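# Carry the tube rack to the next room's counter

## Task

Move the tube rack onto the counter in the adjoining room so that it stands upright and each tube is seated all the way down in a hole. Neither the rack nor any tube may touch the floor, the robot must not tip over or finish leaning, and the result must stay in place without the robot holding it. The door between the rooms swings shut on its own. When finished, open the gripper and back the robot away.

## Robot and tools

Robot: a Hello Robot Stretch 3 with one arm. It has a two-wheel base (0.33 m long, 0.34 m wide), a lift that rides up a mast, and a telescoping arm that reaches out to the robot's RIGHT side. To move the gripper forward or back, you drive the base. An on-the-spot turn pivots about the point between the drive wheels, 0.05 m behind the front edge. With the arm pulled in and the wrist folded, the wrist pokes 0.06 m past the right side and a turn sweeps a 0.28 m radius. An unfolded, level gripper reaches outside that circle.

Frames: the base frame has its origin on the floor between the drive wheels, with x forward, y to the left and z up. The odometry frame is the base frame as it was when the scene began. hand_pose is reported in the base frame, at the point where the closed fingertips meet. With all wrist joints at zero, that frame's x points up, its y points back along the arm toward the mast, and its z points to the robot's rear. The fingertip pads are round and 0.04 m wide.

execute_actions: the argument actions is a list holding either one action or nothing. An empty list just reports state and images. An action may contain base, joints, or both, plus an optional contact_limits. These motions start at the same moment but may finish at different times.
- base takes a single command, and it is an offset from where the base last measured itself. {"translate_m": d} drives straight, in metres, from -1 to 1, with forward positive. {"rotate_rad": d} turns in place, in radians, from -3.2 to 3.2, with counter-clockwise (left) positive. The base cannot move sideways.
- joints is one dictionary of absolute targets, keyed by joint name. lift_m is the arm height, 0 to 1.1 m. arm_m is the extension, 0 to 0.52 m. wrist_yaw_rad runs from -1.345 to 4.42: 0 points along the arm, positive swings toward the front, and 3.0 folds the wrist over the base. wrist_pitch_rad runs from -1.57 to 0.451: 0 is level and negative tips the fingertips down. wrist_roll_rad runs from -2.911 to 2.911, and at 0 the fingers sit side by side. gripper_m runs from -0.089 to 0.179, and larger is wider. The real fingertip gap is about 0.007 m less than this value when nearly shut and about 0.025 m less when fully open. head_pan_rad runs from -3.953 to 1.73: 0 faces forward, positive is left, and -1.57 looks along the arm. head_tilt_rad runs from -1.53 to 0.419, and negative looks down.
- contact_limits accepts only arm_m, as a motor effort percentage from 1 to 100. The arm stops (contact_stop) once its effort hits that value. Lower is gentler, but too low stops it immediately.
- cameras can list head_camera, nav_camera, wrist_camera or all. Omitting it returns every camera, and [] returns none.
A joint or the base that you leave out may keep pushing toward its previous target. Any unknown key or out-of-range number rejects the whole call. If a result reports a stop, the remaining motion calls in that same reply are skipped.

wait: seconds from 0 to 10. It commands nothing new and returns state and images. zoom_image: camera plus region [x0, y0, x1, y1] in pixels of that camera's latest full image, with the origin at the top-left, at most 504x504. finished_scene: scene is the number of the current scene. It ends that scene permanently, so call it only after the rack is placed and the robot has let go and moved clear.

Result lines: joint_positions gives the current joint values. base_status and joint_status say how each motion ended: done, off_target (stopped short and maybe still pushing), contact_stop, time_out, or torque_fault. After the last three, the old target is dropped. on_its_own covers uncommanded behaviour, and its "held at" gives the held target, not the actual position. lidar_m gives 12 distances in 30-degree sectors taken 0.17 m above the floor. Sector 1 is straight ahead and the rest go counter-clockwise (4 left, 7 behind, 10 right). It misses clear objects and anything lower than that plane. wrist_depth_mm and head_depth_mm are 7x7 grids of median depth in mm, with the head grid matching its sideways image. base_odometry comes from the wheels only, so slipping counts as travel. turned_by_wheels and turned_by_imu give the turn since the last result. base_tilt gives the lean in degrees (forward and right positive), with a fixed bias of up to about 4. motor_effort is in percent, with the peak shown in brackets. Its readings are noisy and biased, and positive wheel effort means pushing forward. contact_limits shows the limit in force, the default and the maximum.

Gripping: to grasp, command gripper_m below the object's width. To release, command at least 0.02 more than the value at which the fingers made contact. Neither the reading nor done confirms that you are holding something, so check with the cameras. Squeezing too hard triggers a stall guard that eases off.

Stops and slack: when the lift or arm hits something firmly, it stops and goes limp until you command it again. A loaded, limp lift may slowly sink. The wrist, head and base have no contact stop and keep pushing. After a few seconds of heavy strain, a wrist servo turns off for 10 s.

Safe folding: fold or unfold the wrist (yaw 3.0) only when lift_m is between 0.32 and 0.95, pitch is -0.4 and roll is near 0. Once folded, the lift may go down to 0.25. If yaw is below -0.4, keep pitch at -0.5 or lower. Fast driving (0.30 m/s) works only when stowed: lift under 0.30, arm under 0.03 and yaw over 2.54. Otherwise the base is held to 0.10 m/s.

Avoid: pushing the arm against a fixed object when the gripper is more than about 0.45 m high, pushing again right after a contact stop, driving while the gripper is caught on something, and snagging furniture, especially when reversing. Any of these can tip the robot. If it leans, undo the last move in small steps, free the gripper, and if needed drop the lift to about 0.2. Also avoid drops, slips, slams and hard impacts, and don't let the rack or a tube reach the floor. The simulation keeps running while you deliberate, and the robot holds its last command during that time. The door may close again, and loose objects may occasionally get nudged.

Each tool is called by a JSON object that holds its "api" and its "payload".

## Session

{"api": "execute_actions", "payload": {"actions": [{"joints":{"head_tilt_rad":-0.4}}], "cameras": ["nav_camera"]}}

{"api": "execute_actions", "payload": {"actions": [{"joints":{"head_pan_rad":-1.5}}], "cameras": ["nav_camera"]}}

{"api": "execute_actions", "payload": {"actions": [{"joints":{"head_pan_rad":-3.0}}], "cameras": ["nav_camera"]}}

{"api": "execute_actions", "payload": {"actions": [{"joints":{"head_pan_rad":1.3}}], "cameras": ["nav_camera"]}}

Scene clock: 0.80 s.
base_odometry: x=+0.000 y=+0.000 heading=+0.000 (m, m, rad; odometry frame)
turned_by_wheels: +0.000 (rad since the last result)
turned_by_imu: +0.000 (rad since the last result)
base_tilt: forward=-0.1 right=-1.1 (deg)
lidar_m: 0.81 0.80 0.77 0.79 1.06 2.76 2.55 1.46 1.75 1.14 0.82 0.78
head_depth_mm: 649 684 719 759 809 864 922 / 677 714 756 804 856 917 985 / 709 752 797 850 908 977 1053 / 749 793 845 906 970 1047 1141 / 789 838 895 965 1046 1127 1241 / 833 889 955 1031 1123 1224 1333 / 878 925 982 1043 1107 1165 1234
base_status: not commanded
joint_positions: lift_m=+0.321 arm_m=+0.001 wrist_yaw_rad=+3.116 wrist_pitch_rad=-0.365 wrist_roll_rad=+0.006 gripper_m=+0.037 head_pan_rad=-0.004 head_tilt_rad=-0.395
joint_status: all done
motor_effort: left_wheel=-1(1) right_wheel=+0(0) lift_m=+27(27) arm_m=+0(0) wrist_yaw_rad=-1(0) wrist_pitch_rad=+6(5) wrist_roll_rad=+0(0) gripper_m=+0(1) head_pan_rad=+0(0) head_tilt_rad=-3(39) (%)
hand_pose: x=-0.0152 y=+0.0849 z=+0.3454 quat_wxyz=(+0.138, +0.699, +0.119, +0.692) (m; base frame)
wrist_depth_mm: - - 894 820 728 655 593 / - - 979 895 782 697 624 / - - - 965 835 747 671 / 956 938 - 933 875 800 701 / 732 718 - 710 722 723 714 / 589 593 - 587 582 588 591 / 493 498 - 518 496 492 497
pictures: nav_camera (sideways: a quarter turn counterclockwise sets it upright)
Images, in order (width x height): nav_camera 672x504.

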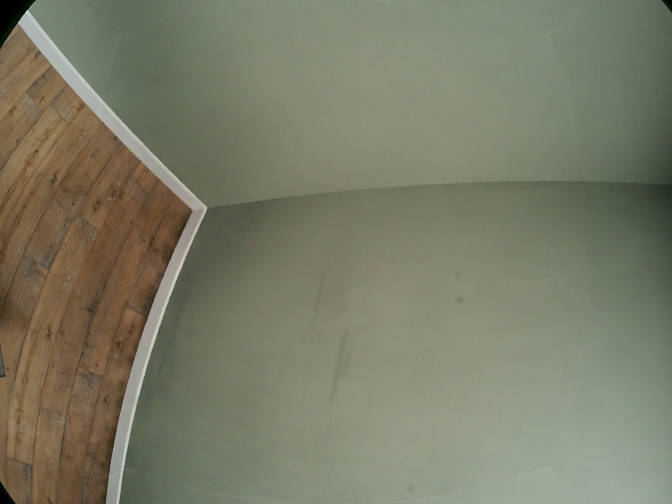

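Scene clock: 2.07 s.
base_odometry: x=+0.000 y=+0.000 heading=+0.000 (m, m, rad; odometry frame)
turned_by_wheels: +0.000 (rad since the last result)
turned_by_imu: +0.000 (rad since the last result)
base_tilt: forward=+0.0 right=-1.1 (deg)
lidar_m: 0.80 0.80 0.77 0.79 1.06 2.76 2.55 1.46 1.74 1.14 0.82 0.78
head_depth_mm: 1543 1620 1703 1657 1165 1868 1516 / 1610 1713 1834 1656 1281 1874 1498 / 1403 1523 1660 1636 1612 1754 1493 / 1208 1285 1389 1451 1590 1726 1495 / 1059 1128 1203 1288 1382 1498 1461 / 947 994 1054 1118 1192 1271 1357 / 850 893 938 989 1051 1115 1186
base_status: not commanded
joint_positions: lift_m=+0.321 arm_m=+0.001 wrist_yaw_rad=+3.116 wrist_pitch_rad=-0.365 wrist_roll_rad=+0.006 gripper_m=+0.037 head_pan_rad=-1.493 head_tilt_rad=-0.395
joint_status: all done
motor_effort: left_wheel=-1(1) right_wheel=+0(0) lift_m=+28(28) arm_m=-1(0) wrist_yaw_rad=-1(1) wrist_pitch_rad=+5(5) wrist_roll_rad=+0(0) gripper_m=-1(0) head_pan_rad=-4(45) head_tilt_rad=-3(4) (%)
hand_pose: x=-0.0152 y=+0.0849 z=+0.3454 quat_wxyz=(+0.138, +0.699, +0.119, +0.692) (m; base frame)
wrist_depth_mm: - - 885 816 726 656 596 / - - 971 885 779 687 621 / - - - 969 842 745 655 / 934 937 - 940 875 785 700 / 728 714 - 731 727 726 717 / 589 591 - 593 582 579 597 / 497 494 - 523 497 495 491
pictures: nav_camera (sideways: a quarter turn counterclockwise sets it upright)
Images, in order (width x height): nav_camera 672x504.

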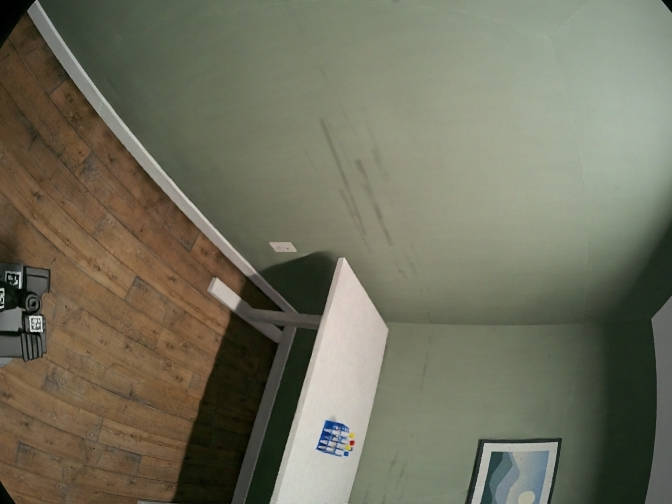

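Scene clock: 3.33 s.
base_odometry: x=+0.000 y=+0.000 heading=+0.000 (m, m, rad; odometry frame)
turned_by_wheels: +0.000 (rad since the last result)
turned_by_imu: +0.000 (rad since the last result)
base_tilt: forward=-0.1 right=-1.1 (deg)
lidar_m: 0.81 0.81 0.77 0.79 1.06 2.76 2.55 1.45 1.75 1.14 0.82 0.78
head_depth_mm: 2777 2892 3012 3182 2465 1884 1498 / 2937 3101 3233 3384 2483 1844 1496 / 2852 3105 3308 3446 2494 1864 1483 / 2536 2732 2912 3082 2448 1850 1496 / 2228 2385 2547 2720 2460 1842 1472 / 2031 2142 2280 2399 2407 1842 1478 / 1840 1930 2047 2125 2206 1821 1472
base_status: not commanded
joint_positions: lift_m=+0.321 arm_m=+0.001 wrist_yaw_rad=+3.116 wrist_pitch_rad=-0.365 wrist_roll_rad=+0.006 gripper_m=+0.037 head_pan_rad=-2.993 head_tilt_rad=-0.395
joint_status: all done
motor_effort: left_wheel=-1(0) right_wheel=+0(0) lift_m=+27(28) arm_m=+0(1) wrist_yaw_rad=+0(1) wrist_pitch_rad=+6(5) wrist_roll_rad=+0(0) gripper_m=-1(0) head_pan_rad=-4(46) head_tilt_rad=-3(4) (%)
hand_pose: x=-0.0152 y=+0.0849 z=+0.3454 quat_wxyz=(+0.138, +0.699, +0.119, +0.692) (m; base frame)
wrist_depth_mm: - - 888 822 728 641 589 / - - 976 900 783 700 620 / - - - 975 826 752 666 / 939 945 - 952 864 786 706 / 720 722 - 729 727 724 708 / 591 586 - 587 590 591 585 / 497 501 - 523 497 497 494
pictures: nav_camera (sideways: a quarter turn counterclockwise sets it upright)
Images, in order (width x height): nav_camera 672x504.

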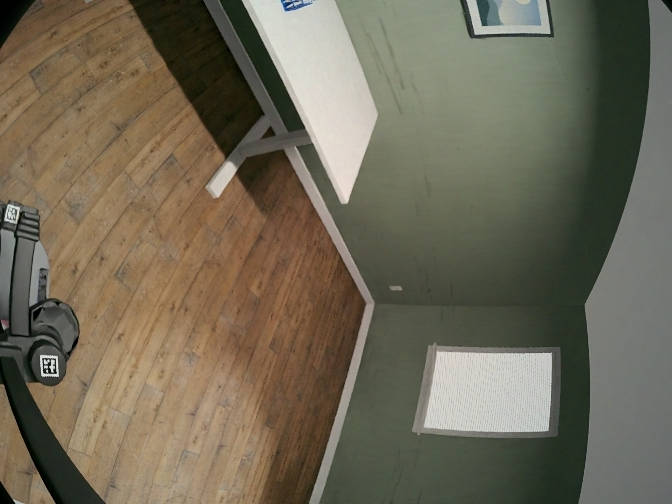

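Scene clock: 5.73 s.
base_odometry: x=+0.000 y=+0.000 heading=+0.000 (m, m, rad; odometry frame)
turned_by_wheels: +0.000 (rad since the last result)
turned_by_imu: +0.000 (rad since the last result)
base_tilt: forward=-0.1 right=-1.1 (deg)
lidar_m: 0.81 0.80 0.77 0.79 1.06 2.76 2.55 1.45 1.75 1.14 0.82 0.78
head_depth_mm: 613 647 689 735 787 848 915 / 625 662 705 754 808 872 947 / 640 679 722 773 832 897 976 / 655 695 743 795 856 929 1009 / 668 713 756 815 880 958 1044 / 683 730 780 837 907 988 1084 / 702 743 801 862 935 1021 1125
base_status: not commanded
joint_positions: lift_m=+0.321 arm_m=+0.001 wrist_yaw_rad=+3.116 wrist_pitch_rad=-0.365 wrist_roll_rad=+0.006 gripper_m=+0.037 head_pan_rad=+1.293 head_tilt_rad=-0.395
joint_status: all done
motor_effort: left_wheel=-1(1) right_wheel=+0(0) lift_m=+27(28) arm_m=+0(0) wrist_yaw_rad=-1(1) wrist_pitch_rad=+6(6) wrist_roll_rad=+0(0) gripper_m=-1(0) head_pan_rad=+4(45) head_tilt_rad=-3(4) (%)
hand_pose: x=-0.0152 y=+0.0849 z=+0.3454 quat_wxyz=(+0.138, +0.699, +0.119, +0.692) (m; base frame)
wrist_depth_mm: - - 895 817 732 656 596 / - - 972 879 781 699 622 / - - - 963 833 733 666 / 940 931 - 935 870 783 699 / 722 729 - 728 731 725 705 / 589 587 - 594 586 589 591 / 499 501 - 528 495 498 493
pictures: nav_camera (sideways: a quarter turn counterclockwise sets it upright)
Images, in order (width x height): nav_camera 672x504.

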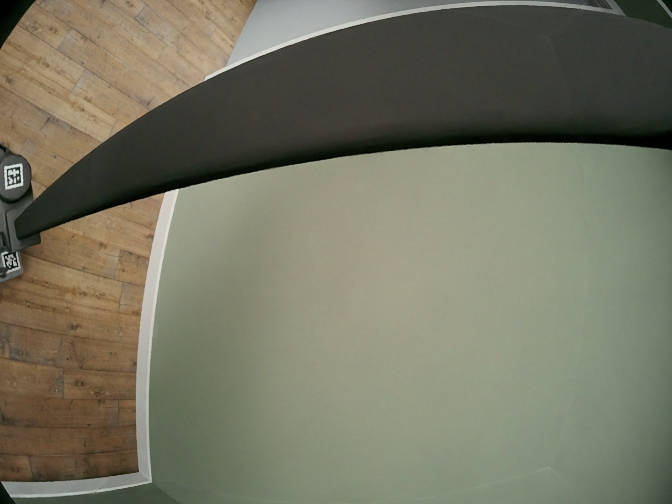

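{"api": "execute_actions", "payload": {"actions": [{"base":{"rotate_rad":-2.08},"joints":{"lift_m":0.28}}], "cameras": []}}

{"api": "execute_actions", "payload": {"actions": [{"base":{"translate_m":0.6}}], "cameras": []}}

{"api": "execute_actions", "payload": {"actions": [{"base":{"rotate_rad":1.56},"joints":{"head_pan_rad":-1.57,"head_tilt_rad":-0.7}}], "cameras": []}}

{"api": "execute_actions", "payload": {"actions": [{"joints":{"lift_m":0.92,"wrist_pitch_rad":-0.4}}], "cameras": ["head_camera"]}}

{"api": "execute_actions", "payload": {"actions": [{"joints":{"wrist_yaw_rad":0,"gripper_m":0.179}}], "cameras": ["wrist_camera"]}}

Scene clock: 13.60 s.
base_odometry: x=+0.000 y=+0.000 heading=-2.080 (m, m, rad; odometry frame)
turned_by_wheels: -2.080 (rad since the last result)
turned_by_imu: -2.101 (rad since the last result)
base_tilt: forward=-0.1 right=-1.1 (deg)
lidar_m: 1.74 1.12 0.81 0.78 0.81 0.80 0.77 0.79 1.08 2.90 2.50 1.46
head_depth_mm: 738 788 849 920 1005 1104 1222 / 717 767 825 891 967 1054 1168 / 697 742 798 862 930 1016 1118 / 681 723 776 831 899 981 1070 / 663 703 753 806 869 941 1031 / 644 687 730 782 843 912 991 / 630 669 711 760 811 880 955
base_status: done
joint_positions: lift_m=+0.281 arm_m=+0.001 wrist_yaw_rad=+3.116 wrist_pitch_rad=-0.365 wrist_roll_rad=+0.006 gripper_m=+0.037 head_pan_rad=+1.293 head_tilt_rad=-0.396
joint_status: all done
motor_effort: left_wheel=+3(15) right_wheel=-2(4) lift_m=+11(22) arm_m=-1(1) wrist_yaw_rad=-1(1) wrist_pitch_rad=+6(5) wrist_roll_rad=+0(0) gripper_m=+0(0) head_pan_rad=+4(4) head_tilt_rad=-3(3) (%)
hand_pose: x=-0.0152 y=+0.0849 z=+0.3054 quat_wxyz=(+0.138, +0.699, +0.119, +0.692) (m; base frame)
wrist_depth_mm: 722 732 755 761 757 781 795 / 773 785 805 814 829 839 873 / 821 863 - 873 898 920 940 / 839 854 - 850 861 856 853 / 660 664 - 663 661 666 659 / 539 538 - 539 542 538 538 / 453 482 - - 448 453 454
pictures: none
No camera images: the call's "cameras" was empty. Leave "cameras" out to get every camera's image.

Scene clock: 17.23 s.
base_odometry: x=-0.292 y=-0.524 heading=-2.080 (m, m, rad; odometry frame)
turned_by_wheels: +0.000 (rad since the last result)
turned_by_imu: +0.000 (rad since the last result)
base_tilt: forward=-0.3 right=-0.9 (deg)
lidar_m: 1.15 0.90 0.82 0.79 0.82 1.11 1.36 1.41 2.04 2.96 1.64 0.95
head_depth_mm: 742 793 858 924 1009 834 709 / 721 771 829 895 973 864 1176 / 702 749 805 865 937 1021 1124 / 683 727 777 837 904 987 1078 / 666 707 757 812 874 952 1029 / 651 688 735 787 846 919 995 / 634 672 716 763 820 888 963
base_status: done
joint_positions: lift_m=+0.281 arm_m=+0.001 wrist_yaw_rad=+3.116 wrist_pitch_rad=-0.365 wrist_roll_rad=+0.006 gripper_m=+0.037 head_pan_rad=+1.293 head_tilt_rad=-0.396
joint_status: not commanded
motor_effort: left_wheel=+3(16) right_wheel=-2(5) lift_m=+12(12) arm_m=-1(1) wrist_yaw_rad=-1(1) wrist_pitch_rad=+6(6) wrist_roll_rad=+0(0) gripper_m=+0(1) head_pan_rad=+4(3) head_tilt_rad=-3(2) (%)
hand_pose: x=-0.0152 y=+0.0849 z=+0.3054 quat_wxyz=(+0.138, +0.699, +0.119, +0.692) (m; base frame)
wrist_depth_mm: 716 739 752 754 767 788 802 / 774 781 807 817 828 854 849 / 843 859 - 886 899 925 920 / 874 867 - 859 857 779 762 / 660 665 - 664 652 657 659 / 536 533 - 541 539 537 539 / 451 481 - - 453 452 454
pictures: none
No camera images: the call's "cameras" was empty. Leave "cameras" out to get every camera's image.

Scene clock: 19.53 s.
base_odometry: x=-0.292 y=-0.524 heading=-0.520 (m, m, rad; odometry frame)
turned_by_wheels: +1.560 (rad since the last result)
turned_by_imu: +1.574 (rad since the last result)
base_tilt: forward=+0.0 right=-0.9 (deg)
lidar_m: 0.79 0.81 1.10 1.36 1.41 2.01 2.96 1.66 0.95 1.15 0.90 0.82
head_depth_mm: 982 1091 1180 932 752 645 1232 / 983 1095 1172 929 750 642 1226 / 985 1098 1171 924 749 642 1233 / 984 1095 1170 922 726 638 1227 / 986 1093 1177 918 734 638 1223 / 983 1096 1178 912 739 635 1224 / 987 1096 1173 909 737 650 1218
base_status: done
joint_positions: lift_m=+0.281 arm_m=+0.001 wrist_yaw_rad=+3.116 wrist_pitch_rad=-0.365 wrist_roll_rad=+0.006 gripper_m=+0.037 head_pan_rad=-1.563 head_tilt_rad=-0.692
joint_status: all done
motor_effort: left_wheel=-4(12) right_wheel=+2(8) lift_m=+12(11) arm_m=-1(1) wrist_yaw_rad=-1(1) wrist_pitch_rad=+6(6) wrist_roll_rad=+0(0) gripper_m=-1(1) head_pan_rad=-3(46) head_tilt_rad=-6(36) (%)
hand_pose: x=-0.0152 y=+0.0849 z=+0.3054 quat_wxyz=(+0.138, +0.699, +0.119, +0.692) (m; base frame)
wrist_depth_mm: - - - - - - 846 / - - - - - - 857 / - - - - - - 876 / 855 859 - 850 869 870 799 / 666 654 - 657 658 656 659 / 538 543 - 542 535 539 537 / 450 479 - - 452 451 454
pictures: none
No camera images: the call's "cameras" was empty. Leave "cameras" out to get every camera's image.

Scene clock: 26.20 s.
base_odometry: x=-0.292 y=-0.524 heading=-0.520 (m, m, rad; odometry frame)
turned_by_wheels: +0.000 (rad since the last result)
turned_by_imu: -0.001 (rad since the last result)
base_tilt: forward=+0.0 right=-1.0 (deg)
lidar_m: 0.79 0.81 1.10 1.36 1.41 2.01 2.97 1.66 0.95 1.15 0.91 0.82
head_depth_mm: 982 1098 1178 937 783 - - / 980 1097 1172 933 752 - - / 981 1093 1171 928 747 - - / 985 1100 1179 920 726 - - / 986 1094 1169 919 732 - - / 983 1093 1170 912 742 644 - / 984 1100 1177 912 740 651 1217
base_status: not commanded
joint_positions: lift_m=+0.919 arm_m=+0.001 wrist_yaw_rad=+3.116 wrist_pitch_rad=-0.414 wrist_roll_rad=+0.006 gripper_m=+0.037 head_pan_rad=-1.563 head_tilt_rad=-0.692
joint_status: all done
motor_effort: left_wheel=-4(4) right_wheel=+2(2) lift_m=+39(43) arm_m=-1(1) wrist_yaw_rad=-1(0) wrist_pitch_rad=+5(5) wrist_roll_rad=+0(0) gripper_m=-1(0) head_pan_rad=-4(4) head_tilt_rad=-5(5) (%)
hand_pose: x=-0.0154 y=+0.0790 z=+0.9329 quat_wxyz=(+0.155, +0.696, +0.136, +0.688) (m; base frame)
wrist_depth_mm: - - - - - - 843 / - - - - - - 857 / - - - - - - 866 / - - - - - - 861 / - - - - - - 869 / - - - - - - 885 / - - - - - - 898
pictures: head_camera (sideways: a quarter turn clockwise sets it upright)
Images, in order (width x height): head_camera 896x504.

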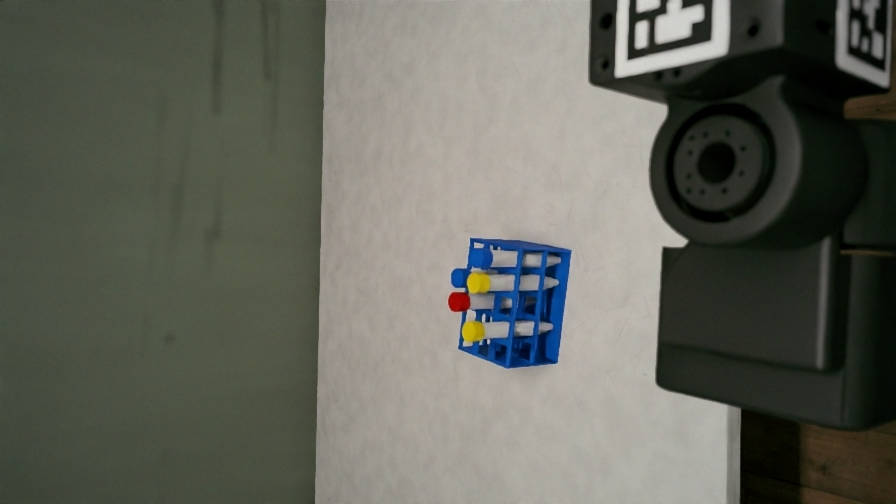

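Scene clock: 28.77 s.
base_odometry: x=-0.292 y=-0.524 heading=-0.520 (m, m, rad; odometry frame)
turned_by_wheels: +0.000 (rad since the last result)
turned_by_imu: +0.000 (rad since the last result)
base_tilt: forward=-0.1 right=-1.1 (deg)
lidar_m: 0.79 0.81 1.10 1.36 1.41 2.02 2.97 1.66 0.94 1.15 0.91 0.82
head_depth_mm: 982 1094 1179 935 795 - - / 982 1092 1170 928 772 - - / 981 1094 1170 923 - - - / 983 1097 1174 925 728 - 1226 / 981 1094 1174 922 741 638 1220 / 989 1091 1170 915 743 638 1213 / 987 1098 1175 912 736 650 1222
base_status: not commanded
joint_positions: lift_m=+0.919 arm_m=+0.001 wrist_yaw_rad=+0.004 wrist_pitch_rad=-0.414 wrist_roll_rad=+0.006 gripper_m=+0.179 head_pan_rad=-1.563 head_tilt_rad=-0.692
joint_status: all done
motor_effort: left_wheel=-4(4) right_wheel=+2(2) lift_m=+40(40) arm_m=-1(1) wrist_yaw_rad=-5(5) wrist_pitch_rad=+5(5) wrist_roll_rad=+0(0) gripper_m=-1(84) head_pan_rad=-3(4) head_tilt_rad=-6(6) (%)
hand_pose: x=-0.0207 y=-0.3707 z=+0.9329 quat_wxyz=(+0.690, +0.146, -0.694, -0.145) (m; base frame)
wrist_depth_mm: 800 796 818 829 850 855 862 / 867 879 887 895 910 937 927 / 839 848 840 846 840 852 973 / 626 628 599 623 623 630 636 / 494 501 452 474 494 516 496 / 422 406 408 407 407 400 410 / - 347 347 349 346 342 348
pictures: wrist_camera
Images, in order (width x height): wrist_camera 644x364.

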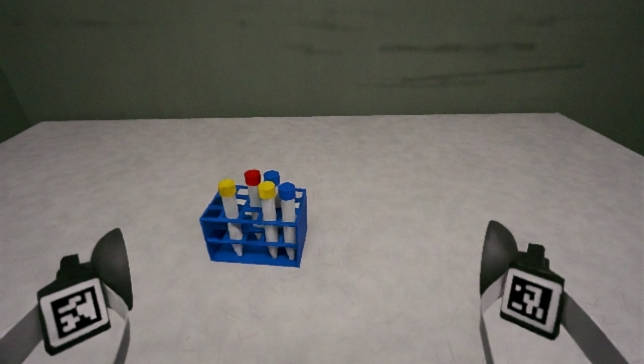

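{"api": "execute_actions", "payload": {"actions": [{"base":{"translate_m":-0.125},"joints":{"arm_m":0.383,"wrist_yaw_rad":1.4,"wrist_pitch_rad":-0.5}}], "cameras": ["wrist_camera"]}}

Scene clock: 36.37 s.
base_odometry: x=-0.401 y=-0.462 heading=-0.520 (m, m, rad; odometry frame)
turned_by_wheels: +0.000 (rad since the last result)
turned_by_imu: -0.001 (rad since the last result)
base_tilt: forward=+0.0 right=-1.3 (deg)
lidar_m: 0.91 0.94 1.27 1.36 1.40 2.01 2.83 1.67 0.87 1.15 1.00 0.95
head_depth_mm: 986 1079 - - 755 646 1230 / 983 1062 1170 931 751 645 1229 / 985 1067 1069 923 750 644 1228 / 981 1088 1190 892 744 657 1223 / 986 1100 1170 890 741 653 1224 / 987 1102 1187 776 725 652 1218 / 983 1098 1178 940 737 648 1219
base_status: done
joint_positions: lift_m=+0.919 arm_m=+0.383 wrist_yaw_rad=+1.397 wrist_pitch_rad=-0.512 wrist_roll_rad=+0.006 gripper_m=+0.179 head_pan_rad=-1.563 head_tilt_rad=-0.692
joint_status: all done
motor_effort: left_wheel=-4(11) right_wheel=+3(2) lift_m=+40(40) arm_m=+4(7) wrist_yaw_rad=+3(5) wrist_pitch_rad=+5(4) wrist_roll_rad=+0(0) gripper_m=+0(0) head_pan_rad=-3(4) head_tilt_rad=-6(6) (%)
hand_pose: x=+0.1870 y=-0.5643 z=+0.9115 quat_wxyz=(+0.638, +0.578, -0.410, +0.301) (m; base frame)
wrist_depth_mm: 675 723 762 819 876 765 556 / 742 776 818 868 914 771 564 / 821 851 669 655 671 669 583 / 900 925 521 527 523 524 527 / 992 452 432 435 431 447 434 / - 367 366 307 355 362 367 / - 318 318 249 303 316 321
pictures: wrist_camera
Images, in order (width x height): wrist_camera 644x364.

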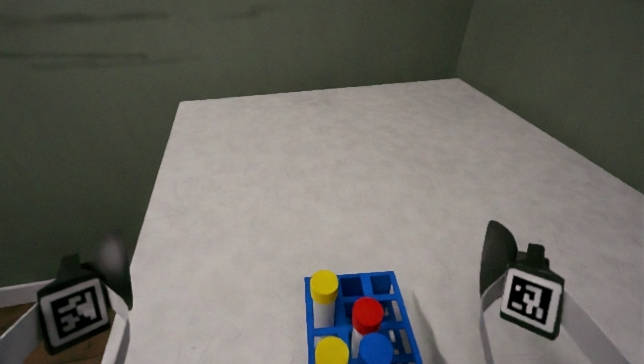

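{"api": "execute_actions", "payload": {"actions": [{"joints":{"arm_m":0.418}}], "cameras": []}}

{"api": "execute_actions", "payload": {"actions": [{"joints":{"lift_m":0.77}}], "cameras": ["wrist_camera"]}}

{"api": "execute_actions", "payload": {"actions": [{"joints":{"gripper_m":0.035}}], "cameras": []}}

{"api": "execute_actions", "payload": {"actions": [{"joints":{"lift_m":0.85,"head_pan_rad":-3.9,"head_tilt_rad":-0.4}}], "cameras": ["wrist_camera","nav_camera"]}}

Scene clock: 41.53 s.
base_odometry: x=-0.401 y=-0.462 heading=-0.520 (m, m, rad; odometry frame)
turned_by_wheels: +0.000 (rad since the last result)
turned_by_imu: -0.001 (rad since the last result)
base_tilt: forward=-0.1 right=-0.9 (deg)
lidar_m: 0.91 0.94 1.27 1.36 1.41 2.01 2.84 1.67 0.87 1.15 0.99 0.95
head_depth_mm: 984 1078 - 872 754 645 1236 / 982 1060 1172 927 751 644 1229 / 989 1054 1115 927 748 644 1234 / 982 1089 - 921 744 657 1221 / 990 1096 1175 912 742 654 1216 / 986 1099 1179 745 727 652 1223 / 985 1101 1181 941 740 650 1219
base_status: not commanded
joint_positions: lift_m=+0.919 arm_m=+0.418 wrist_yaw_rad=+1.397 wrist_pitch_rad=-0.512 wrist_roll_rad=+0.006 gripper_m=+0.179 head_pan_rad=-1.563 head_tilt_rad=-0.692
joint_status: all done
motor_effort: left_wheel=-4(4) right_wheel=+2(2) lift_m=+40(40) arm_m=+4(0) wrist_yaw_rad=+2(3) wrist_pitch_rad=+5(4) wrist_roll_rad=+0(0) gripper_m=-1(1) head_pan_rad=-3(4) head_tilt_rad=-6(5) (%)
hand_pose: x=+0.1870 y=-0.5993 z=+0.9115 quat_wxyz=(+0.638, +0.578, -0.410, +0.301) (m; base frame)
wrist_depth_mm: 676 725 759 801 857 713 528 / 749 783 830 860 897 737 534 / 807 826 673 667 661 663 545 / 889 571 524 521 525 525 518 / - 443 430 430 431 447 436 / - 365 368 298 368 359 370 / 990 318 317 241 319 315 319
pictures: none
No camera images: the call's "cameras" was empty. Leave "cameras" out to get every camera's image.

Scene clock: 43.73 s.
base_odometry: x=-0.401 y=-0.462 heading=-0.520 (m, m, rad; odometry frame)
turned_by_wheels: +0.000 (rad since the last result)
turned_by_imu: +0.000 (rad since the last result)
base_tilt: forward=-0.3 right=-1.1 (deg)
lidar_m: 0.91 0.94 1.27 1.36 1.40 2.01 2.84 1.67 0.87 1.15 0.99 0.95
head_depth_mm: 979 1100 1178 936 777 - - / 983 1095 1194 - 751 644 1221 / 986 1100 1197 868 749 643 1232 / 983 1103 1170 990 746 656 1223 / 985 1100 1173 967 741 653 1224 / 985 1095 1176 774 721 651 1230 / 985 1098 1175 911 733 649 1213
base_status: not commanded
joint_positions: lift_m=+0.771 arm_m=+0.418 wrist_yaw_rad=+1.397 wrist_pitch_rad=-0.512 wrist_roll_rad=+0.006 gripper_m=+0.179 head_pan_rad=-1.563 head_tilt_rad=-0.692
joint_status: all done
motor_effort: left_wheel=-4(4) right_wheel=+3(2) lift_m=+11(38) arm_m=+4(4) wrist_yaw_rad=+2(3) wrist_pitch_rad=+5(4) wrist_roll_rad=+0(0) gripper_m=+0(0) head_pan_rad=-3(4) head_tilt_rad=-6(6) (%)
hand_pose: x=+0.1870 y=-0.5993 z=+0.7628 quat_wxyz=(+0.638, +0.578, -0.410, +0.301) (m; base frame)
wrist_depth_mm: 678 708 722 772 784 675 530 / 746 480 482 484 488 487 488 / 792 353 132 109 352 355 358 / 276 277 85 94 267 279 281 / 229 229 69 119 214 239 229 / - 194 82 115 145 192 195 / - 169 92 95 98 167 169
pictures: wrist_camera
Images, in order (width x height): wrist_camera 644x364.

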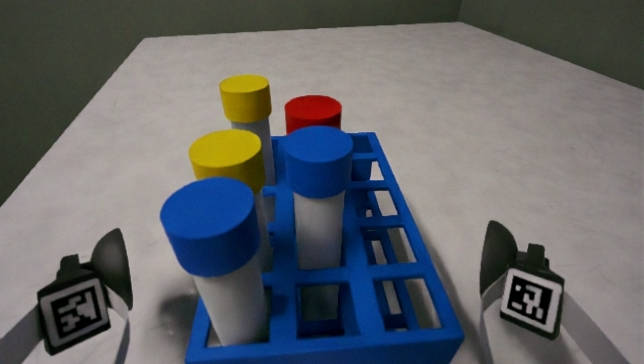

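Scene clock: 45.67 s.
base_odometry: x=-0.401 y=-0.462 heading=-0.520 (m, m, rad; odometry frame)
turned_by_wheels: +0.000 (rad since the last result)
turned_by_imu: +0.000 (rad since the last result)
base_tilt: forward=+0.1 right=-1.0 (deg)
lidar_m: 0.91 0.94 1.27 1.36 1.40 2.01 2.84 1.67 0.87 1.15 0.99 0.95
head_depth_mm: 986 1095 1177 935 776 - - / 986 1093 1191 - 751 642 1220 / 985 1096 1195 868 749 643 1229 / 985 1096 1168 989 747 656 1220 / 984 1093 1173 917 741 652 1223 / 988 1096 1177 916 721 650 1215 / 985 1096 1179 911 734 649 1210
base_status: not commanded
joint_positions: lift_m=+0.771 arm_m=+0.418 wrist_yaw_rad=+1.397 wrist_pitch_rad=-0.512 wrist_roll_rad=+0.006 gripper_m=+0.037 head_pan_rad=-1.563 head_tilt_rad=-0.692
joint_status: all done
motor_effort: left_wheel=-4(4) right_wheel=+2(3) lift_m=+11(11) arm_m=+4(4) wrist_yaw_rad=+3(3) wrist_pitch_rad=+5(4) wrist_roll_rad=+0(0) gripper_m=-46(100) head_pan_rad=-3(3) head_tilt_rad=-5(5) (%)
hand_pose: x=+0.1870 y=-0.5993 z=+0.7628 quat_wxyz=(+0.638, +0.578, -0.410, +0.301) (m; base frame)
wrist_depth_mm: 677 709 729 770 780 673 524 / 740 481 452 487 491 491 493 / 797 350 133 110 354 354 355 / 277 277 92 100 279 278 280 / 229 142 77 119 222 232 230 / 194 - 88 118 145 201 195 / - 164 94 98 101 166 170
pictures: none
No camera images: the call's "cameras" was empty. Leave "cameras" out to get every camera's image.

Scene clock: 47.50 s.
base_odometry: x=-0.401 y=-0.462 heading=-0.520 (m, m, rad; odometry frame)
turned_by_wheels: +0.000 (rad since the last result)
turned_by_imu: +0.000 (rad since the last result)
base_tilt: forward=-0.1 right=-1.1 (deg)
lidar_m: 0.91 0.94 1.27 1.36 1.41 2.01 2.84 1.67 0.87 1.15 0.99 0.95
head_depth_mm: - - - - - - - / 1445 1528 1622 1747 - - - / 1662 1750 1858 1937 1971 1841 1557 / 1840 1937 2053 2216 2283 1889 - / 2024 2139 2322 2507 2403 1962 - / 2144 2305 2491 2723 2395 1927 - / 2462 2618 2903 3094 2362 1865 -
base_status: not commanded
joint_positions: lift_m=+0.849 arm_m=+0.418 wrist_yaw_rad=+1.402 wrist_pitch_rad=-0.522 wrist_roll_rad=+0.004 gripper_m=+0.042 head_pan_rad=-3.893 head_tilt_rad=-0.408
joint_status: all done
on_its_own: gripper_m is held at +0.041, not at your +0.035, by its stall guard, which is still easing
motor_effort: left_wheel=-4(12) right_wheel=+2(6) lift_m=+40(40) arm_m=+3(4) wrist_yaw_rad=-3(6) wrist_pitch_rad=+8(9) wrist_roll_rad=+1(2) gripper_m=-22(46) head_pan_rad=-3(46) head_tilt_rad=+6(37) (%)
hand_pose: x=+0.1858 y=-0.5982 z=+0.8394 quat_wxyz=(+0.639, +0.581, -0.406, +0.300) (m; base frame)
wrist_depth_mm: 690 715 762 796 863 716 524 / 754 776 691 688 694 662 537 / 822 535 174 459 507 505 506 / 916 400 140 174 402 402 404 / 984 330 122 153 331 332 334 / 299 282 119 130 143 282 283 / 245 244 133 142 237 245 246
pictures: nav_camera (sideways: a quarter turn counterclockwise sets it upright), wrist_camera
Images, in order (width x height): nav_camera 672x504, wrist_camera 644x364.

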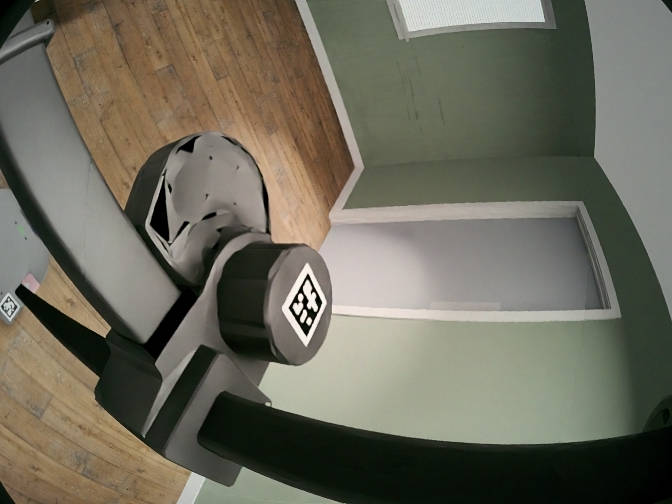

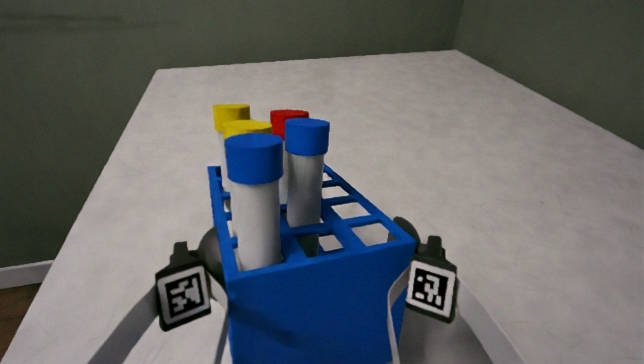

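Slipped and tilted; set down and regrasp.

{"api": "execute_actions", "payload": {"actions": [{"joints":{"lift_m":0.79}}], "cameras": []}}

{"api": "execute_actions", "payload": {"actions": [{"joints":{"gripper_m":0.179}}], "cameras": []}}

{"api": "execute_actions", "payload": {"actions": [{"joints":{"lift_m":0.77}}], "cameras": ["wrist_camera"]}}

Scene clock: 51.53 s.
base_odometry: x=-0.401 y=-0.462 heading=-0.520 (m, m, rad; odometry frame)
turned_by_wheels: +0.000 (rad since the last result)
turned_by_imu: -0.001 (rad since the last result)
base_tilt: forward=-0.1 right=-1.0 (deg)
lidar_m: 0.91 0.94 1.27 1.36 1.41 2.01 2.84 1.67 0.87 1.15 0.99 0.95
head_depth_mm: - - - - - - - / 1447 1517 1635 1731 - - - / 1649 1756 1844 1929 1997 1825 1476 / 1819 1926 2046 2186 2298 1825 1514 / 2019 2146 2307 2515 2413 1816 1573 / 2141 2310 2508 2722 2357 1824 1546 / 2431 2643 2934 3059 2396 1803 1453
base_status: not commanded
joint_positions: lift_m=+0.791 arm_m=+0.418 wrist_yaw_rad=+1.402 wrist_pitch_rad=-0.488 wrist_roll_rad=+0.004 gripper_m=+0.045 head_pan_rad=-3.893 head_tilt_rad=-0.408
joint_status: all done
on_its_own: gripper_m is held at +0.044, not at your +0.035, by its stall guard, which is still easing
motor_effort: left_wheel=-5(5) right_wheel=+4(4) lift_m=+9(35) arm_m=+3(3) wrist_yaw_rad=-3(2) wrist_pitch_rad=-5(8) wrist_roll_rad=+1(1) gripper_m=-21(21) head_pan_rad=-4(4) head_tilt_rad=+6(7) (%)
hand_pose: x=+0.1906 y=-0.5991 z=+0.7881 quat_wxyz=(+0.634, +0.574, -0.415, +0.311) (m; base frame)
wrist_depth_mm: 680 716 754 806 851 714 530 / 730 734 598 595 595 599 522 / 806 422 163 156 423 423 427 / 831 325 106 165 330 328 328 / 266 267 118 150 268 268 268 / 224 228 119 128 145 226 226 / 194 195 161 146 190 195 196
pictures: none
No camera images: the call's "cameras" was empty. Leave "cameras" out to get every camera's image.

Scene clock: 53.37 s.
base_odometry: x=-0.401 y=-0.462 heading=-0.520 (m, m, rad; odometry frame)
turned_by_wheels: +0.000 (rad since the last result)
turned_by_imu: +0.000 (rad since the last result)
base_tilt: forward=-0.1 right=-1.1 (deg)
lidar_m: 0.91 0.94 1.27 1.36 1.40 2.01 2.84 1.67 0.87 1.15 0.99 0.95
head_depth_mm: - - - - - - - / 1443 1531 1615 1745 - - - / 1669 1758 1843 1922 1984 1835 1479 / 1829 1945 2083 2213 2296 1831 1512 / 2012 2163 2317 2529 2389 1810 1573 / 2150 2339 2510 2709 2369 1813 1556 / 2426 2630 2910 3052 2360 1805 1449
base_status: not commanded
joint_positions: lift_m=+0.791 arm_m=+0.418 wrist_yaw_rad=+1.401 wrist_pitch_rad=-0.513 wrist_roll_rad=+0.004 gripper_m=+0.179 head_pan_rad=-3.893 head_tilt_rad=-0.408
joint_status: all done
motor_effort: left_wheel=-4(5) right_wheel=+2(4) lift_m=+12(12) arm_m=+3(3) wrist_yaw_rad=-2(3) wrist_pitch_rad=+5(7) wrist_roll_rad=+1(1) gripper_m=+0(83) head_pan_rad=-3(4) head_tilt_rad=+6(6) (%)
hand_pose: x=+0.1869 y=-0.5985 z=+0.7825 quat_wxyz=(+0.638, +0.579, -0.408, +0.302) (m; base frame)
wrist_depth_mm: 682 714 744 786 820 709 527 / 746 579 540 542 545 543 513 / 819 391 214 376 398 399 397 / 330 309 119 125 313 311 313 / 255 259 148 144 248 266 258 / - 217 205 135 149 214 218 / - 189 184 129 180 187 190
pictures: none
No camera images: the call's "cameras" was empty. Leave "cameras" out to get every camera's image.

Scene clock: 54.30 s.
base_odometry: x=-0.401 y=-0.462 heading=-0.520 (m, m, rad; odometry frame)
turned_by_wheels: +0.000 (rad since the last result)
turned_by_imu: +0.000 (rad since the last result)
base_tilt: forward=-0.1 right=-1.0 (deg)
lidar_m: 0.91 0.94 1.27 1.36 1.41 2.01 2.84 1.66 0.87 1.15 0.99 0.95
head_depth_mm: - - - - - - - / 1439 1533 1621 1739 - - - / 1675 1747 1852 1921 2001 1825 1469 / 1846 1918 2056 2222 2300 1824 1497 / 2010 2174 2327 2531 2398 1828 1526 / 2151 2299 2470 2764 2388 1805 1504 / 2439 2663 2863 3098 2364 1803 1457
base_status: not commanded
joint_positions: lift_m=+0.771 arm_m=+0.418 wrist_yaw_rad=+1.401 wrist_pitch_rad=-0.513 wrist_roll_rad=+0.004 gripper_m=+0.179 head_pan_rad=-3.893 head_tilt_rad=-0.408
joint_status: all done
motor_effort: left_wheel=-4(4) right_wheel=+2(2) lift_m=+12(11) arm_m=+3(3) wrist_yaw_rad=-2(2) wrist_pitch_rad=+5(5) wrist_roll_rad=+1(1) gripper_m=+0(0) head_pan_rad=-4(4) head_tilt_rad=+6(6) (%)
hand_pose: x=+0.1869 y=-0.5985 z=+0.7625 quat_wxyz=(+0.638, +0.579, -0.408, +0.302) (m; base frame)
wrist_depth_mm: 683 713 730 768 777 676 526 / 747 483 418 483 486 485 489 / 787 350 104 110 355 356 357 / 277 276 84 127 278 279 280 / 228 233 122 131 182 238 230 / - 195 183 112 136 192 196 / - 169 161 129 164 168 170
pictures: wrist_camera
Images, in order (width x height): wrist_camera 644x364.

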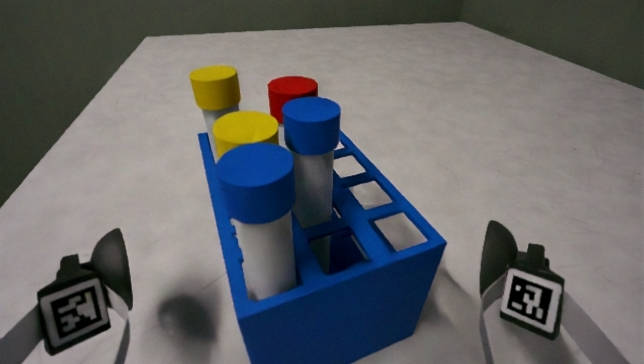

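{"api": "execute_actions", "payload": {"actions": [{"joints":{"arm_m":0.485,"wrist_yaw_rad":1.75}}], "cameras": ["wrist_camera"]}}

Scene clock: 60.63 s.
base_odometry: x=-0.401 y=-0.462 heading=-0.520 (m, m, rad; odometry frame)
turned_by_wheels: +0.000 (rad since the last result)
turned_by_imu: -0.001 (rad since the last result)
base_tilt: forward=-0.1 right=-1.1 (deg)
lidar_m: 0.91 0.94 1.27 1.36 1.40 2.01 2.83 1.67 0.87 1.15 0.99 0.95
head_depth_mm: - - - - - - - / 1447 1528 1617 1723 - - - / 1658 1767 1854 1923 1991 1832 1470 / 1816 1934 2067 2202 2305 1812 1489 / 2043 2163 2304 2551 2378 1823 1530 / 2138 2312 2493 2718 2366 1821 1504 / 2423 2647 2924 3070 2366 1796 1460
base_status: not commanded
joint_positions: lift_m=+0.771 arm_m=+0.485 wrist_yaw_rad=+1.747 wrist_pitch_rad=-0.514 wrist_roll_rad=+0.004 gripper_m=+0.179 head_pan_rad=-3.893 head_tilt_rad=-0.408
joint_status: all done
motor_effort: left_wheel=-4(5) right_wheel=+3(3) lift_m=+11(12) arm_m=+4(6) wrist_yaw_rad=+4(7) wrist_pitch_rad=+5(5) wrist_roll_rad=+1(1) gripper_m=+0(0) head_pan_rad=-3(3) head_tilt_rad=+6(6) (%)
hand_pose: x=+0.1867 y=-0.5928 z=+0.7625 quat_wxyz=(+0.577, +0.640, -0.302, +0.407) (m; base frame)
wrist_depth_mm: 883 861 806 764 737 722 694 / 982 945 165 451 485 487 493 / - - 110 176 354 353 355 / - 277 110 148 279 279 280 / 237 232 121 137 222 237 229 / - 194 128 130 190 193 196 / - 168 161 158 170 168 169
pictures: wrist_camera
Images, in order (width x height): wrist_camera 644x364.

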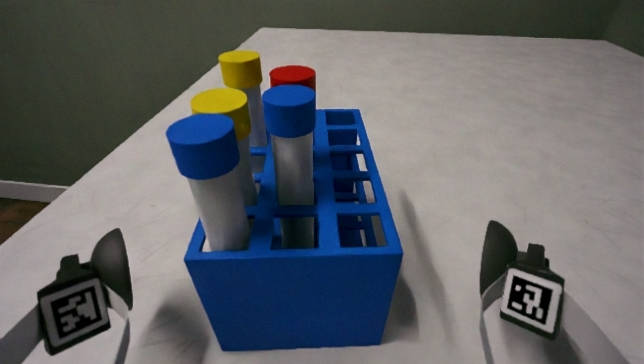

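{"api": "execute_actions", "payload": {"actions": [{"base":{"translate_m":0.015},"joints":{"arm_m":0.478}}], "cameras": []}}

{"api": "execute_actions", "payload": {"actions": [{"joints":{"gripper_m":0.04}}], "cameras": []}}

{"api": "execute_actions", "payload": {"actions": [{"joints":{"lift_m":0.85}}], "cameras": ["wrist_camera"]}}

Scene clock: 64.30 s.
base_odometry: x=-0.388 y=-0.469 heading=-0.520 (m, m, rad; odometry frame)
turned_by_wheels: +0.000 (rad since the last result)
turned_by_imu: -0.001 (rad since the last result)
base_tilt: forward=-0.1 right=-1.1 (deg)
lidar_m: 0.90 0.93 1.25 1.36 1.41 2.00 2.86 1.67 0.88 1.15 0.98 0.94
head_depth_mm: - - - - - - - / 1440 1514 1619 1727 - - - / 1662 1750 1830 1853 1992 1843 1473 / 1816 1936 2044 2202 2292 1815 1492 / 2023 2183 2320 2528 2400 1807 1539 / 2180 2310 2504 2721 2365 1812 1506 / 2425 2647 2909 3068 2375 1821 1458
base_status: done
joint_positions: lift_m=+0.771 arm_m=+0.478 wrist_yaw_rad=+1.747 wrist_pitch_rad=-0.514 wrist_roll_rad=+0.004 gripper_m=+0.179 head_pan_rad=-3.893 head_tilt_rad=-0.408
joint_status: all done
motor_effort: left_wheel=-4(4) right_wheel=+2(6) lift_m=+12(12) arm_m=-5(6) wrist_yaw_rad=+4(4) wrist_pitch_rad=+5(5) wrist_roll_rad=+1(1) gripper_m=-1(1) head_pan_rad=-3(4) head_tilt_rad=+6(6) (%)
hand_pose: x=+0.1867 y=-0.5865 z=+0.7625 quat_wxyz=(+0.577, +0.640, -0.302, +0.407) (m; base frame)
wrist_depth_mm: 872 832 798 743 728 709 678 / 982 935 448 479 486 489 489 / - - 103 110 353 356 357 / - 266 85 147 279 279 280 / 236 233 101 129 222 237 230 / - 195 108 111 184 192 195 / - 169 122 125 161 167 170
pictures: none
No camera images: the call's "cameras" was empty. Leave "cameras" out to get every camera's image.

Scene clock: 66.17 s.
base_odometry: x=-0.388 y=-0.469 heading=-0.520 (m, m, rad; odometry frame)
turned_by_wheels: +0.000 (rad since the last result)
turned_by_imu: +0.000 (rad since the last result)
base_tilt: forward=+0.1 right=-1.0 (deg)
lidar_m: 0.90 0.92 1.24 1.36 1.41 2.01 2.85 1.67 0.88 1.15 0.98 0.94
head_depth_mm: - - - - - - - / 1449 1534 1624 1745 - - - / 1654 1750 1838 1861 1974 1830 1472 / 1812 1937 2048 2192 2281 1824 1494 / 2027 2153 2331 2507 2416 1830 1535 / 2159 2321 2507 2729 2401 1814 1505 / 2441 2652 2930 3080 2358 1798 1447
base_status: not commanded
joint_positions: lift_m=+0.771 arm_m=+0.478 wrist_yaw_rad=+1.748 wrist_pitch_rad=-0.509 wrist_roll_rad=+0.004 gripper_m=+0.041 head_pan_rad=-3.893 head_tilt_rad=-0.408
joint_status: all done
motor_effort: left_wheel=-4(4) right_wheel=+2(2) lift_m=+11(11) arm_m=-5(5) wrist_yaw_rad=+2(4) wrist_pitch_rad=+3(5) wrist_roll_rad=+1(1) gripper_m=-24(95) head_pan_rad=-4(3) head_tilt_rad=+6(6) (%)
hand_pose: x=+0.1874 y=-0.5862 z=+0.7636 quat_wxyz=(+0.575, +0.640, -0.304, +0.409) (m; base frame)
wrist_depth_mm: 864 838 805 759 735 703 682 / 991 931 167 459 494 497 501 / - - 104 135 358 362 362 / - 281 113 145 282 282 283 / 239 231 123 131 224 231 232 / 194 196 132 134 136 197 197 / 170 170 162 162 166 171 171
pictures: none
No camera images: the call's "cameras" was empty. Leave "cameras" out to get every camera's image.

Scene clock: 67.73 s.
base_odometry: x=-0.388 y=-0.469 heading=-0.520 (m, m, rad; odometry frame)
turned_by_wheels: +0.000 (rad since the last result)
turned_by_imu: +0.000 (rad since the last result)
base_tilt: forward=+0.0 right=-1.1 (deg)
lidar_m: 0.90 0.93 1.25 1.36 1.41 2.01 2.85 1.67 0.88 1.15 0.98 0.94
head_depth_mm: - - - - - - - / 1431 1528 1624 1743 - - - / 1667 1744 1851 1880 1969 1837 1562 / 1823 1951 2060 2207 2303 1902 - / 2024 2168 2324 2521 2409 1948 - / 2159 2329 2484 2740 2390 1963 - / 2402 2654 2928 3085 2360 1852 -
base_status: not commanded
joint_positions: lift_m=+0.849 arm_m=+0.478 wrist_yaw_rad=+1.748 wrist_pitch_rad=-0.521 wrist_roll_rad=+0.004 gripper_m=+0.044 head_pan_rad=-3.893 head_tilt_rad=-0.408
joint_status: all done
motor_effort: left_wheel=-3(5) right_wheel=+2(2) lift_m=+40(46) arm_m=-5(5) wrist_yaw_rad=+2(2) wrist_pitch_rad=+8(8) wrist_roll_rad=+1(1) gripper_m=-20(25) head_pan_rad=-4(4) head_tilt_rad=+6(6) (%)
hand_pose: x=+0.1856 y=-0.5865 z=+0.8395 quat_wxyz=(+0.578, +0.642, -0.300, +0.405) (m; base frame)
wrist_depth_mm: 878 829 811 776 757 735 699 / 977 934 869 689 693 692 670 / - - 535 507 509 511 511 / - - 369 370 401 403 403 / - 341 143 143 333 332 333 / - 281 138 139 139 282 282 / 252 244 134 135 234 246 246
pictures: wrist_camera
Images, in order (width x height): wrist_camera 644x364.

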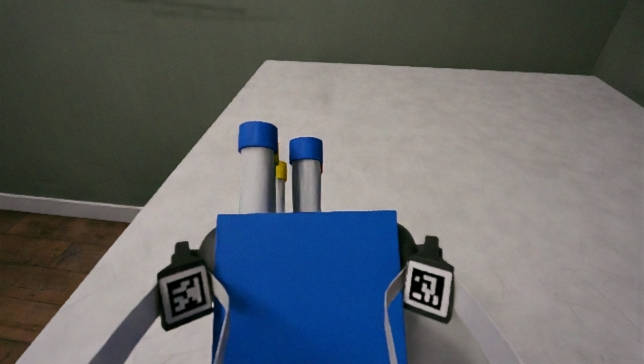

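{"api": "execute_actions", "payload": {"actions": [{"joints":{"lift_m":0.775}}], "cameras": ["wrist_camera"]}}

{"api": "execute_actions", "payload": {"actions": [{"joints":{"gripper_m":0.179}}], "cameras": ["wrist_camera"]}}

{"api": "execute_actions", "payload": {"actions": [{"joints":{"lift_m":1.05}}], "cameras": []}}

{"api": "execute_actions", "payload": {"actions": [{"joints":{"wrist_pitch_rad":-1.2}}], "cameras": ["wrist_camera"]}}

Scene clock: 73.97 s.
base_odometry: x=-0.388 y=-0.469 heading=-0.520 (m, m, rad; odometry frame)
turned_by_wheels: +0.000 (rad since the last result)
turned_by_imu: -0.001 (rad since the last result)
base_tilt: forward=+0.0 right=-1.0 (deg)
lidar_m: 0.90 0.92 1.25 1.36 1.41 2.01 2.85 1.67 0.88 1.15 0.98 0.94
head_depth_mm: - - - - - - - / 1438 1532 1627 1741 - - - / 1653 1749 1842 1883 1972 1837 1477 / 1833 1942 2083 2194 2273 1821 1511 / 2050 2180 2315 2474 2375 1834 1544 / 2166 2330 2479 2704 2380 1828 1511 / 2429 2632 2914 3083 2379 1807 1472
base_status: not commanded
joint_positions: lift_m=+0.776 arm_m=+0.478 wrist_yaw_rad=+1.748 wrist_pitch_rad=-0.499 wrist_roll_rad=+0.004 gripper_m=+0.047 head_pan_rad=-3.893 head_tilt_rad=-0.408
joint_status: all done
on_its_own: gripper_m is held at +0.046, not at your +0.040, by its stall guard, which is still easing
motor_effort: left_wheel=-4(4) right_wheel=+3(3) lift_m=+10(38) arm_m=-5(5) wrist_yaw_rad=+2(3) wrist_pitch_rad=+0(8) wrist_roll_rad=+1(1) gripper_m=-20(22) head_pan_rad=-3(4) head_tilt_rad=+6(6) (%)
hand_pose: x=+0.1887 y=-0.5859 z=+0.7706 quat_wxyz=(+0.574, +0.638, -0.307, +0.412) (m; base frame)
wrist_depth_mm: 855 845 806 772 737 717 706 / 963 919 524 528 526 530 536 / - - 109 140 380 380 381 / - 294 122 150 285 296 298 / 253 241 124 134 239 242 243 / 204 203 134 136 137 205 204 / 177 177 168 158 173 177 178
pictures: wrist_camera
Images, in order (width x height): wrist_camera 644x364.

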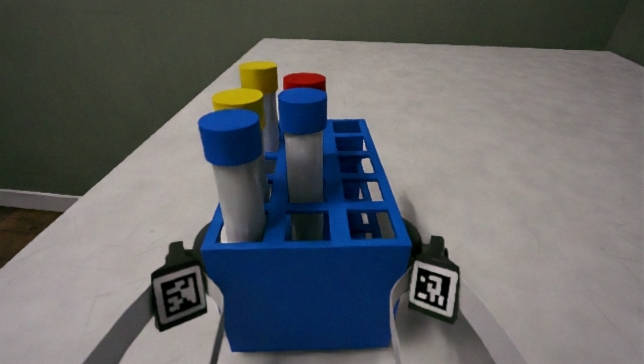

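Scene clock: 75.77 s.
base_odometry: x=-0.388 y=-0.469 heading=-0.520 (m, m, rad; odometry frame)
turned_by_wheels: +0.000 (rad since the last result)
turned_by_imu: +0.000 (rad since the last result)
base_tilt: forward=-0.1 right=-0.8 (deg)
lidar_m: 0.90 0.93 1.25 1.36 1.40 2.00 2.85 1.67 0.88 1.15 0.98 0.94
head_depth_mm: - - - - - - - / 1428 1528 1629 1737 - - - / 1674 1755 1853 1875 1984 1830 1473 / 1835 1938 2046 2203 2290 1816 1512 / 2002 2160 2333 2504 2395 1818 1559 / 2173 2330 2489 2712 2388 1814 1502 / 2453 2664 2920 3080 2373 1808 1452
base_status: not commanded
joint_positions: lift_m=+0.776 arm_m=+0.478 wrist_yaw_rad=+1.748 wrist_pitch_rad=-0.514 wrist_roll_rad=+0.004 gripper_m=+0.179 head_pan_rad=-3.893 head_tilt_rad=-0.408
joint_status: all done
motor_effort: left_wheel=-4(5) right_wheel=+2(3) lift_m=+11(11) arm_m=-5(5) wrist_yaw_rad=+3(2) wrist_pitch_rad=+5(6) wrist_roll_rad=+1(1) gripper_m=+1(84) head_pan_rad=-4(4) head_tilt_rad=+6(6) (%)
hand_pose: x=+0.1867 y=-0.5863 z=+0.7674 quat_wxyz=(+0.577, +0.640, -0.302, +0.408) (m; base frame)
wrist_depth_mm: 869 839 816 748 734 716 684 / 960 937 463 493 502 506 505 / - - 121 128 365 367 367 / - 285 111 155 274 287 289 / 243 240 126 143 228 245 236 / - 201 136 134 190 198 201 / - 174 166 163 170 173 175
pictures: wrist_camera
Images, in order (width x height): wrist_camera 644x364.

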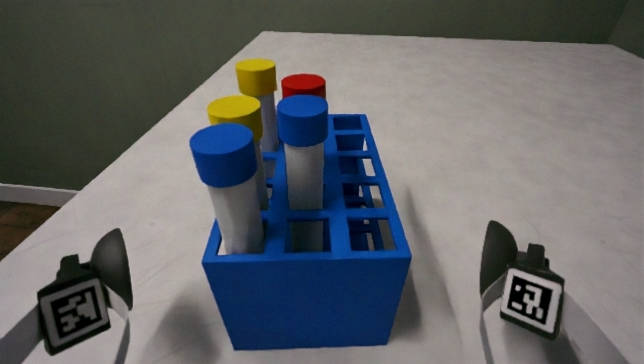

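Scene clock: 79.10 s.
base_odometry: x=-0.388 y=-0.469 heading=-0.520 (m, m, rad; odometry frame)
turned_by_wheels: +0.000 (rad since the last result)
turned_by_imu: -0.001 (rad since the last result)
base_tilt: forward=-0.1 right=-1.0 (deg)
lidar_m: 0.90 0.93 1.25 1.36 1.41 2.00 2.85 1.67 0.88 1.15 0.98 0.94
head_depth_mm: - - - - - - - / 1420 - - - - - - / 1550 - - - - - - / - - - - - - - / - - - - - - 1389 / - - - - - - 1388 / - - - - - - -
base_status: not commanded
joint_positions: lift_m=+1.049 arm_m=+0.478 wrist_yaw_rad=+1.748 wrist_pitch_rad=-0.514 wrist_roll_rad=+0.004 gripper_m=+0.179 head_pan_rad=-3.893 head_tilt_rad=-0.408
joint_status: all done
motor_effort: left_wheel=-4(4) right_wheel=+3(2) lift_m=+40(42) arm_m=-5(5) wrist_yaw_rad=+3(3) wrist_pitch_rad=+5(5) wrist_roll_rad=+1(1) gripper_m=-1(0) head_pan_rad=-3(3) head_tilt_rad=+5(6) (%)
hand_pose: x=+0.1867 y=-0.5863 z=+1.0411 quat_wxyz=(+0.577, +0.640, -0.302, +0.408) (m; base frame)
wrist_depth_mm: 864 839 804 779 741 733 697 / 992 934 891 864 829 799 741 / - - 994 918 899 868 725 / - - - 745 742 733 678 / - - 650 603 610 634 611 / - - 516 515 514 510 515 / - - 451 375 447 442 445
pictures: none
No camera images: the call's "cameras" was empty. Leave "cameras" out to get every camera's image.

Scene clock: 80.30 s.
base_odometry: x=-0.388 y=-0.469 heading=-0.520 (m, m, rad; odometry frame)
turned_by_wheels: +0.000 (rad since the last result)
turned_by_imu: +0.000 (rad since the last result)
base_tilt: forward=+0.1 right=-1.1 (deg)
lidar_m: 0.90 0.93 1.25 1.36 1.41 2.01 2.85 1.67 0.88 1.15 0.98 0.93
head_depth_mm: - - - - - - - / 1426 - - - - - - / 1554 - - - - - - / - - - - - - - / - - - - - - 1395 / - - - - - - 1381 / - - - - - - -
base_status: not commanded
joint_positions: lift_m=+1.049 arm_m=+0.478 wrist_yaw_rad=+1.748 wrist_pitch_rad=-1.200 wrist_roll_rad=+0.004 gripper_m=+0.179 head_pan_rad=-3.893 head_tilt_rad=-0.408
joint_status: all done
motor_effort: left_wheel=-4(4) right_wheel=+3(2) lift_m=+40(40) arm_m=-5(5) wrist_yaw_rad=+2(2) wrist_pitch_rad=+0(4) wrist_roll_rad=+1(1) gripper_m=+0(0) head_pan_rad=-4(4) head_tilt_rad=+6(6) (%)
hand_pose: x=+0.0479 y=-0.6112 z=+0.9405 quat_wxyz=(+0.681, +0.704, -0.070, +0.189) (m; base frame)
wrist_depth_mm: - - 450 449 454 460 462 / - - 431 350 435 437 445 / - - 412 337 421 426 428 / - 398 397 400 403 407 405 / - 382 383 384 391 394 394 / - 366 371 372 376 377 376 / 993 355 356 358 362 364 369
pictures: wrist_camera
Images, in order (width x height): wrist_camera 644x364.

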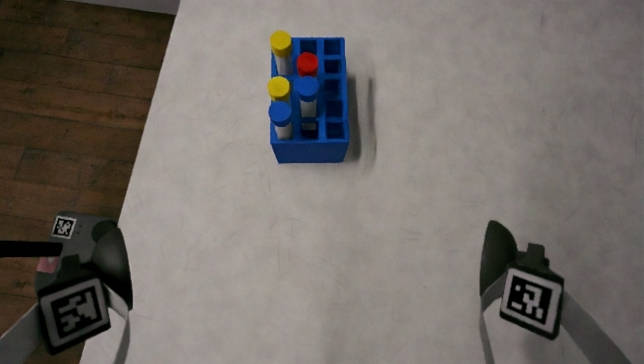

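{"api": "execute_actions", "payload": {"actions": [{"base":{"translate_m":0.165},"joints":{"arm_m":0.448}}], "cameras": []}}

{"api": "execute_actions", "payload": {"actions": [{"joints":{"lift_m":0.86}}], "cameras": ["wrist_camera"]}}

Scene clock: 85.63 s.
base_odometry: x=-0.245 y=-0.551 heading=-0.520 (m, m, rad; odometry frame)
turned_by_wheels: +0.000 (rad since the last result)
turned_by_imu: -0.002 (rad since the last result)
base_tilt: forward=+0.0 right=-1.1 (deg)
lidar_m: 0.73 0.76 1.02 1.37 1.41 2.02 2.99 1.67 0.98 1.15 0.87 0.76
head_depth_mm: - - - - - - - / 1435 - - - - - - / 1522 - - - - - - / - - - - - - - / - - - - - - 1389 / - - - - - - 1386 / - - - - - - -
base_status: done
joint_positions: lift_m=+1.049 arm_m=+0.448 wrist_yaw_rad=+1.748 wrist_pitch_rad=-1.201 wrist_roll_rad=+0.004 gripper_m=+0.179 head_pan_rad=-3.893 head_tilt_rad=-0.408
joint_status: all done
motor_effort: left_wheel=-3(4) right_wheel=+2(6) lift_m=+40(39) arm_m=-5(2) wrist_yaw_rad=+2(2) wrist_pitch_rad=+0(0) wrist_roll_rad=+1(1) gripper_m=+0(1) head_pan_rad=-4(4) head_tilt_rad=+6(5) (%)
hand_pose: x=+0.0477 y=-0.5812 z=+0.9404 quat_wxyz=(+0.681, +0.704, -0.069, +0.189) (m; base frame)
wrist_depth_mm: - - 449 450 454 456 461 / - - 431 430 438 441 441 / - - 413 415 419 423 422 / - - 397 389 402 402 411 / - 381 381 314 388 395 396 / - 369 366 303 375 373 381 / - 357 357 360 362 361 367
pictures: none
No camera images: the call's "cameras" was empty. Leave "cameras" out to get every camera's image.

Scene clock: 88.20 s.
base_odometry: x=-0.245 y=-0.551 heading=-0.520 (m, m, rad; odometry frame)
turned_by_wheels: +0.000 (rad since the last result)
turned_by_imu: +0.000 (rad since the last result)
base_tilt: forward=-0.2 right=-1.1 (deg)
lidar_m: 0.73 0.76 1.02 1.37 1.41 2.01 2.99 1.67 0.98 1.15 0.87 0.76
head_depth_mm: - - - - - - - / 1440 1518 1633 1740 - - - / 1575 1656 1762 1874 1972 1837 1554 / 1836 1934 2057 2215 2297 1957 - / 2024 2156 2344 2525 2404 - - / 2200 2384 2587 2777 2382 - - / 2455 2659 2902 3099 2366 1905 -
base_status: not commanded
joint_positions: lift_m=+0.861 arm_m=+0.448 wrist_yaw_rad=+1.748 wrist_pitch_rad=-1.201 wrist_roll_rad=+0.004 gripper_m=+0.179 head_pan_rad=-3.893 head_tilt_rad=-0.408
joint_status: all done
motor_effort: left_wheel=-3(4) right_wheel=+2(2) lift_m=+11(32) arm_m=-5(5) wrist_yaw_rad=+3(2) wrist_pitch_rad=+0(0) wrist_roll_rad=+1(1) gripper_m=+0(0) head_pan_rad=-4(4) head_tilt_rad=+6(5) (%)
hand_pose: x=+0.0477 y=-0.5812 z=+0.7518 quat_wxyz=(+0.681, +0.704, -0.069, +0.189) (m; base frame)
wrist_depth_mm: 230 226 229 231 233 233 236 / 216 217 219 221 223 224 227 / 208 207 82 165 212 216 217 / 201 200 123 127 205 208 210 / 194 195 159 76 196 201 201 / - 188 117 118 189 191 195 / - 70 71 71 183 186 187
pictures: wrist_camera
Images, in order (width x height): wrist_camera 644x364.

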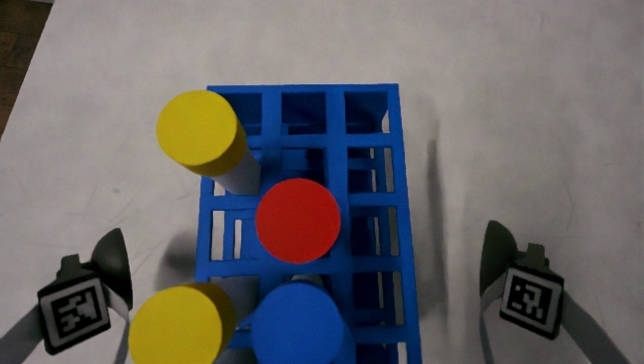

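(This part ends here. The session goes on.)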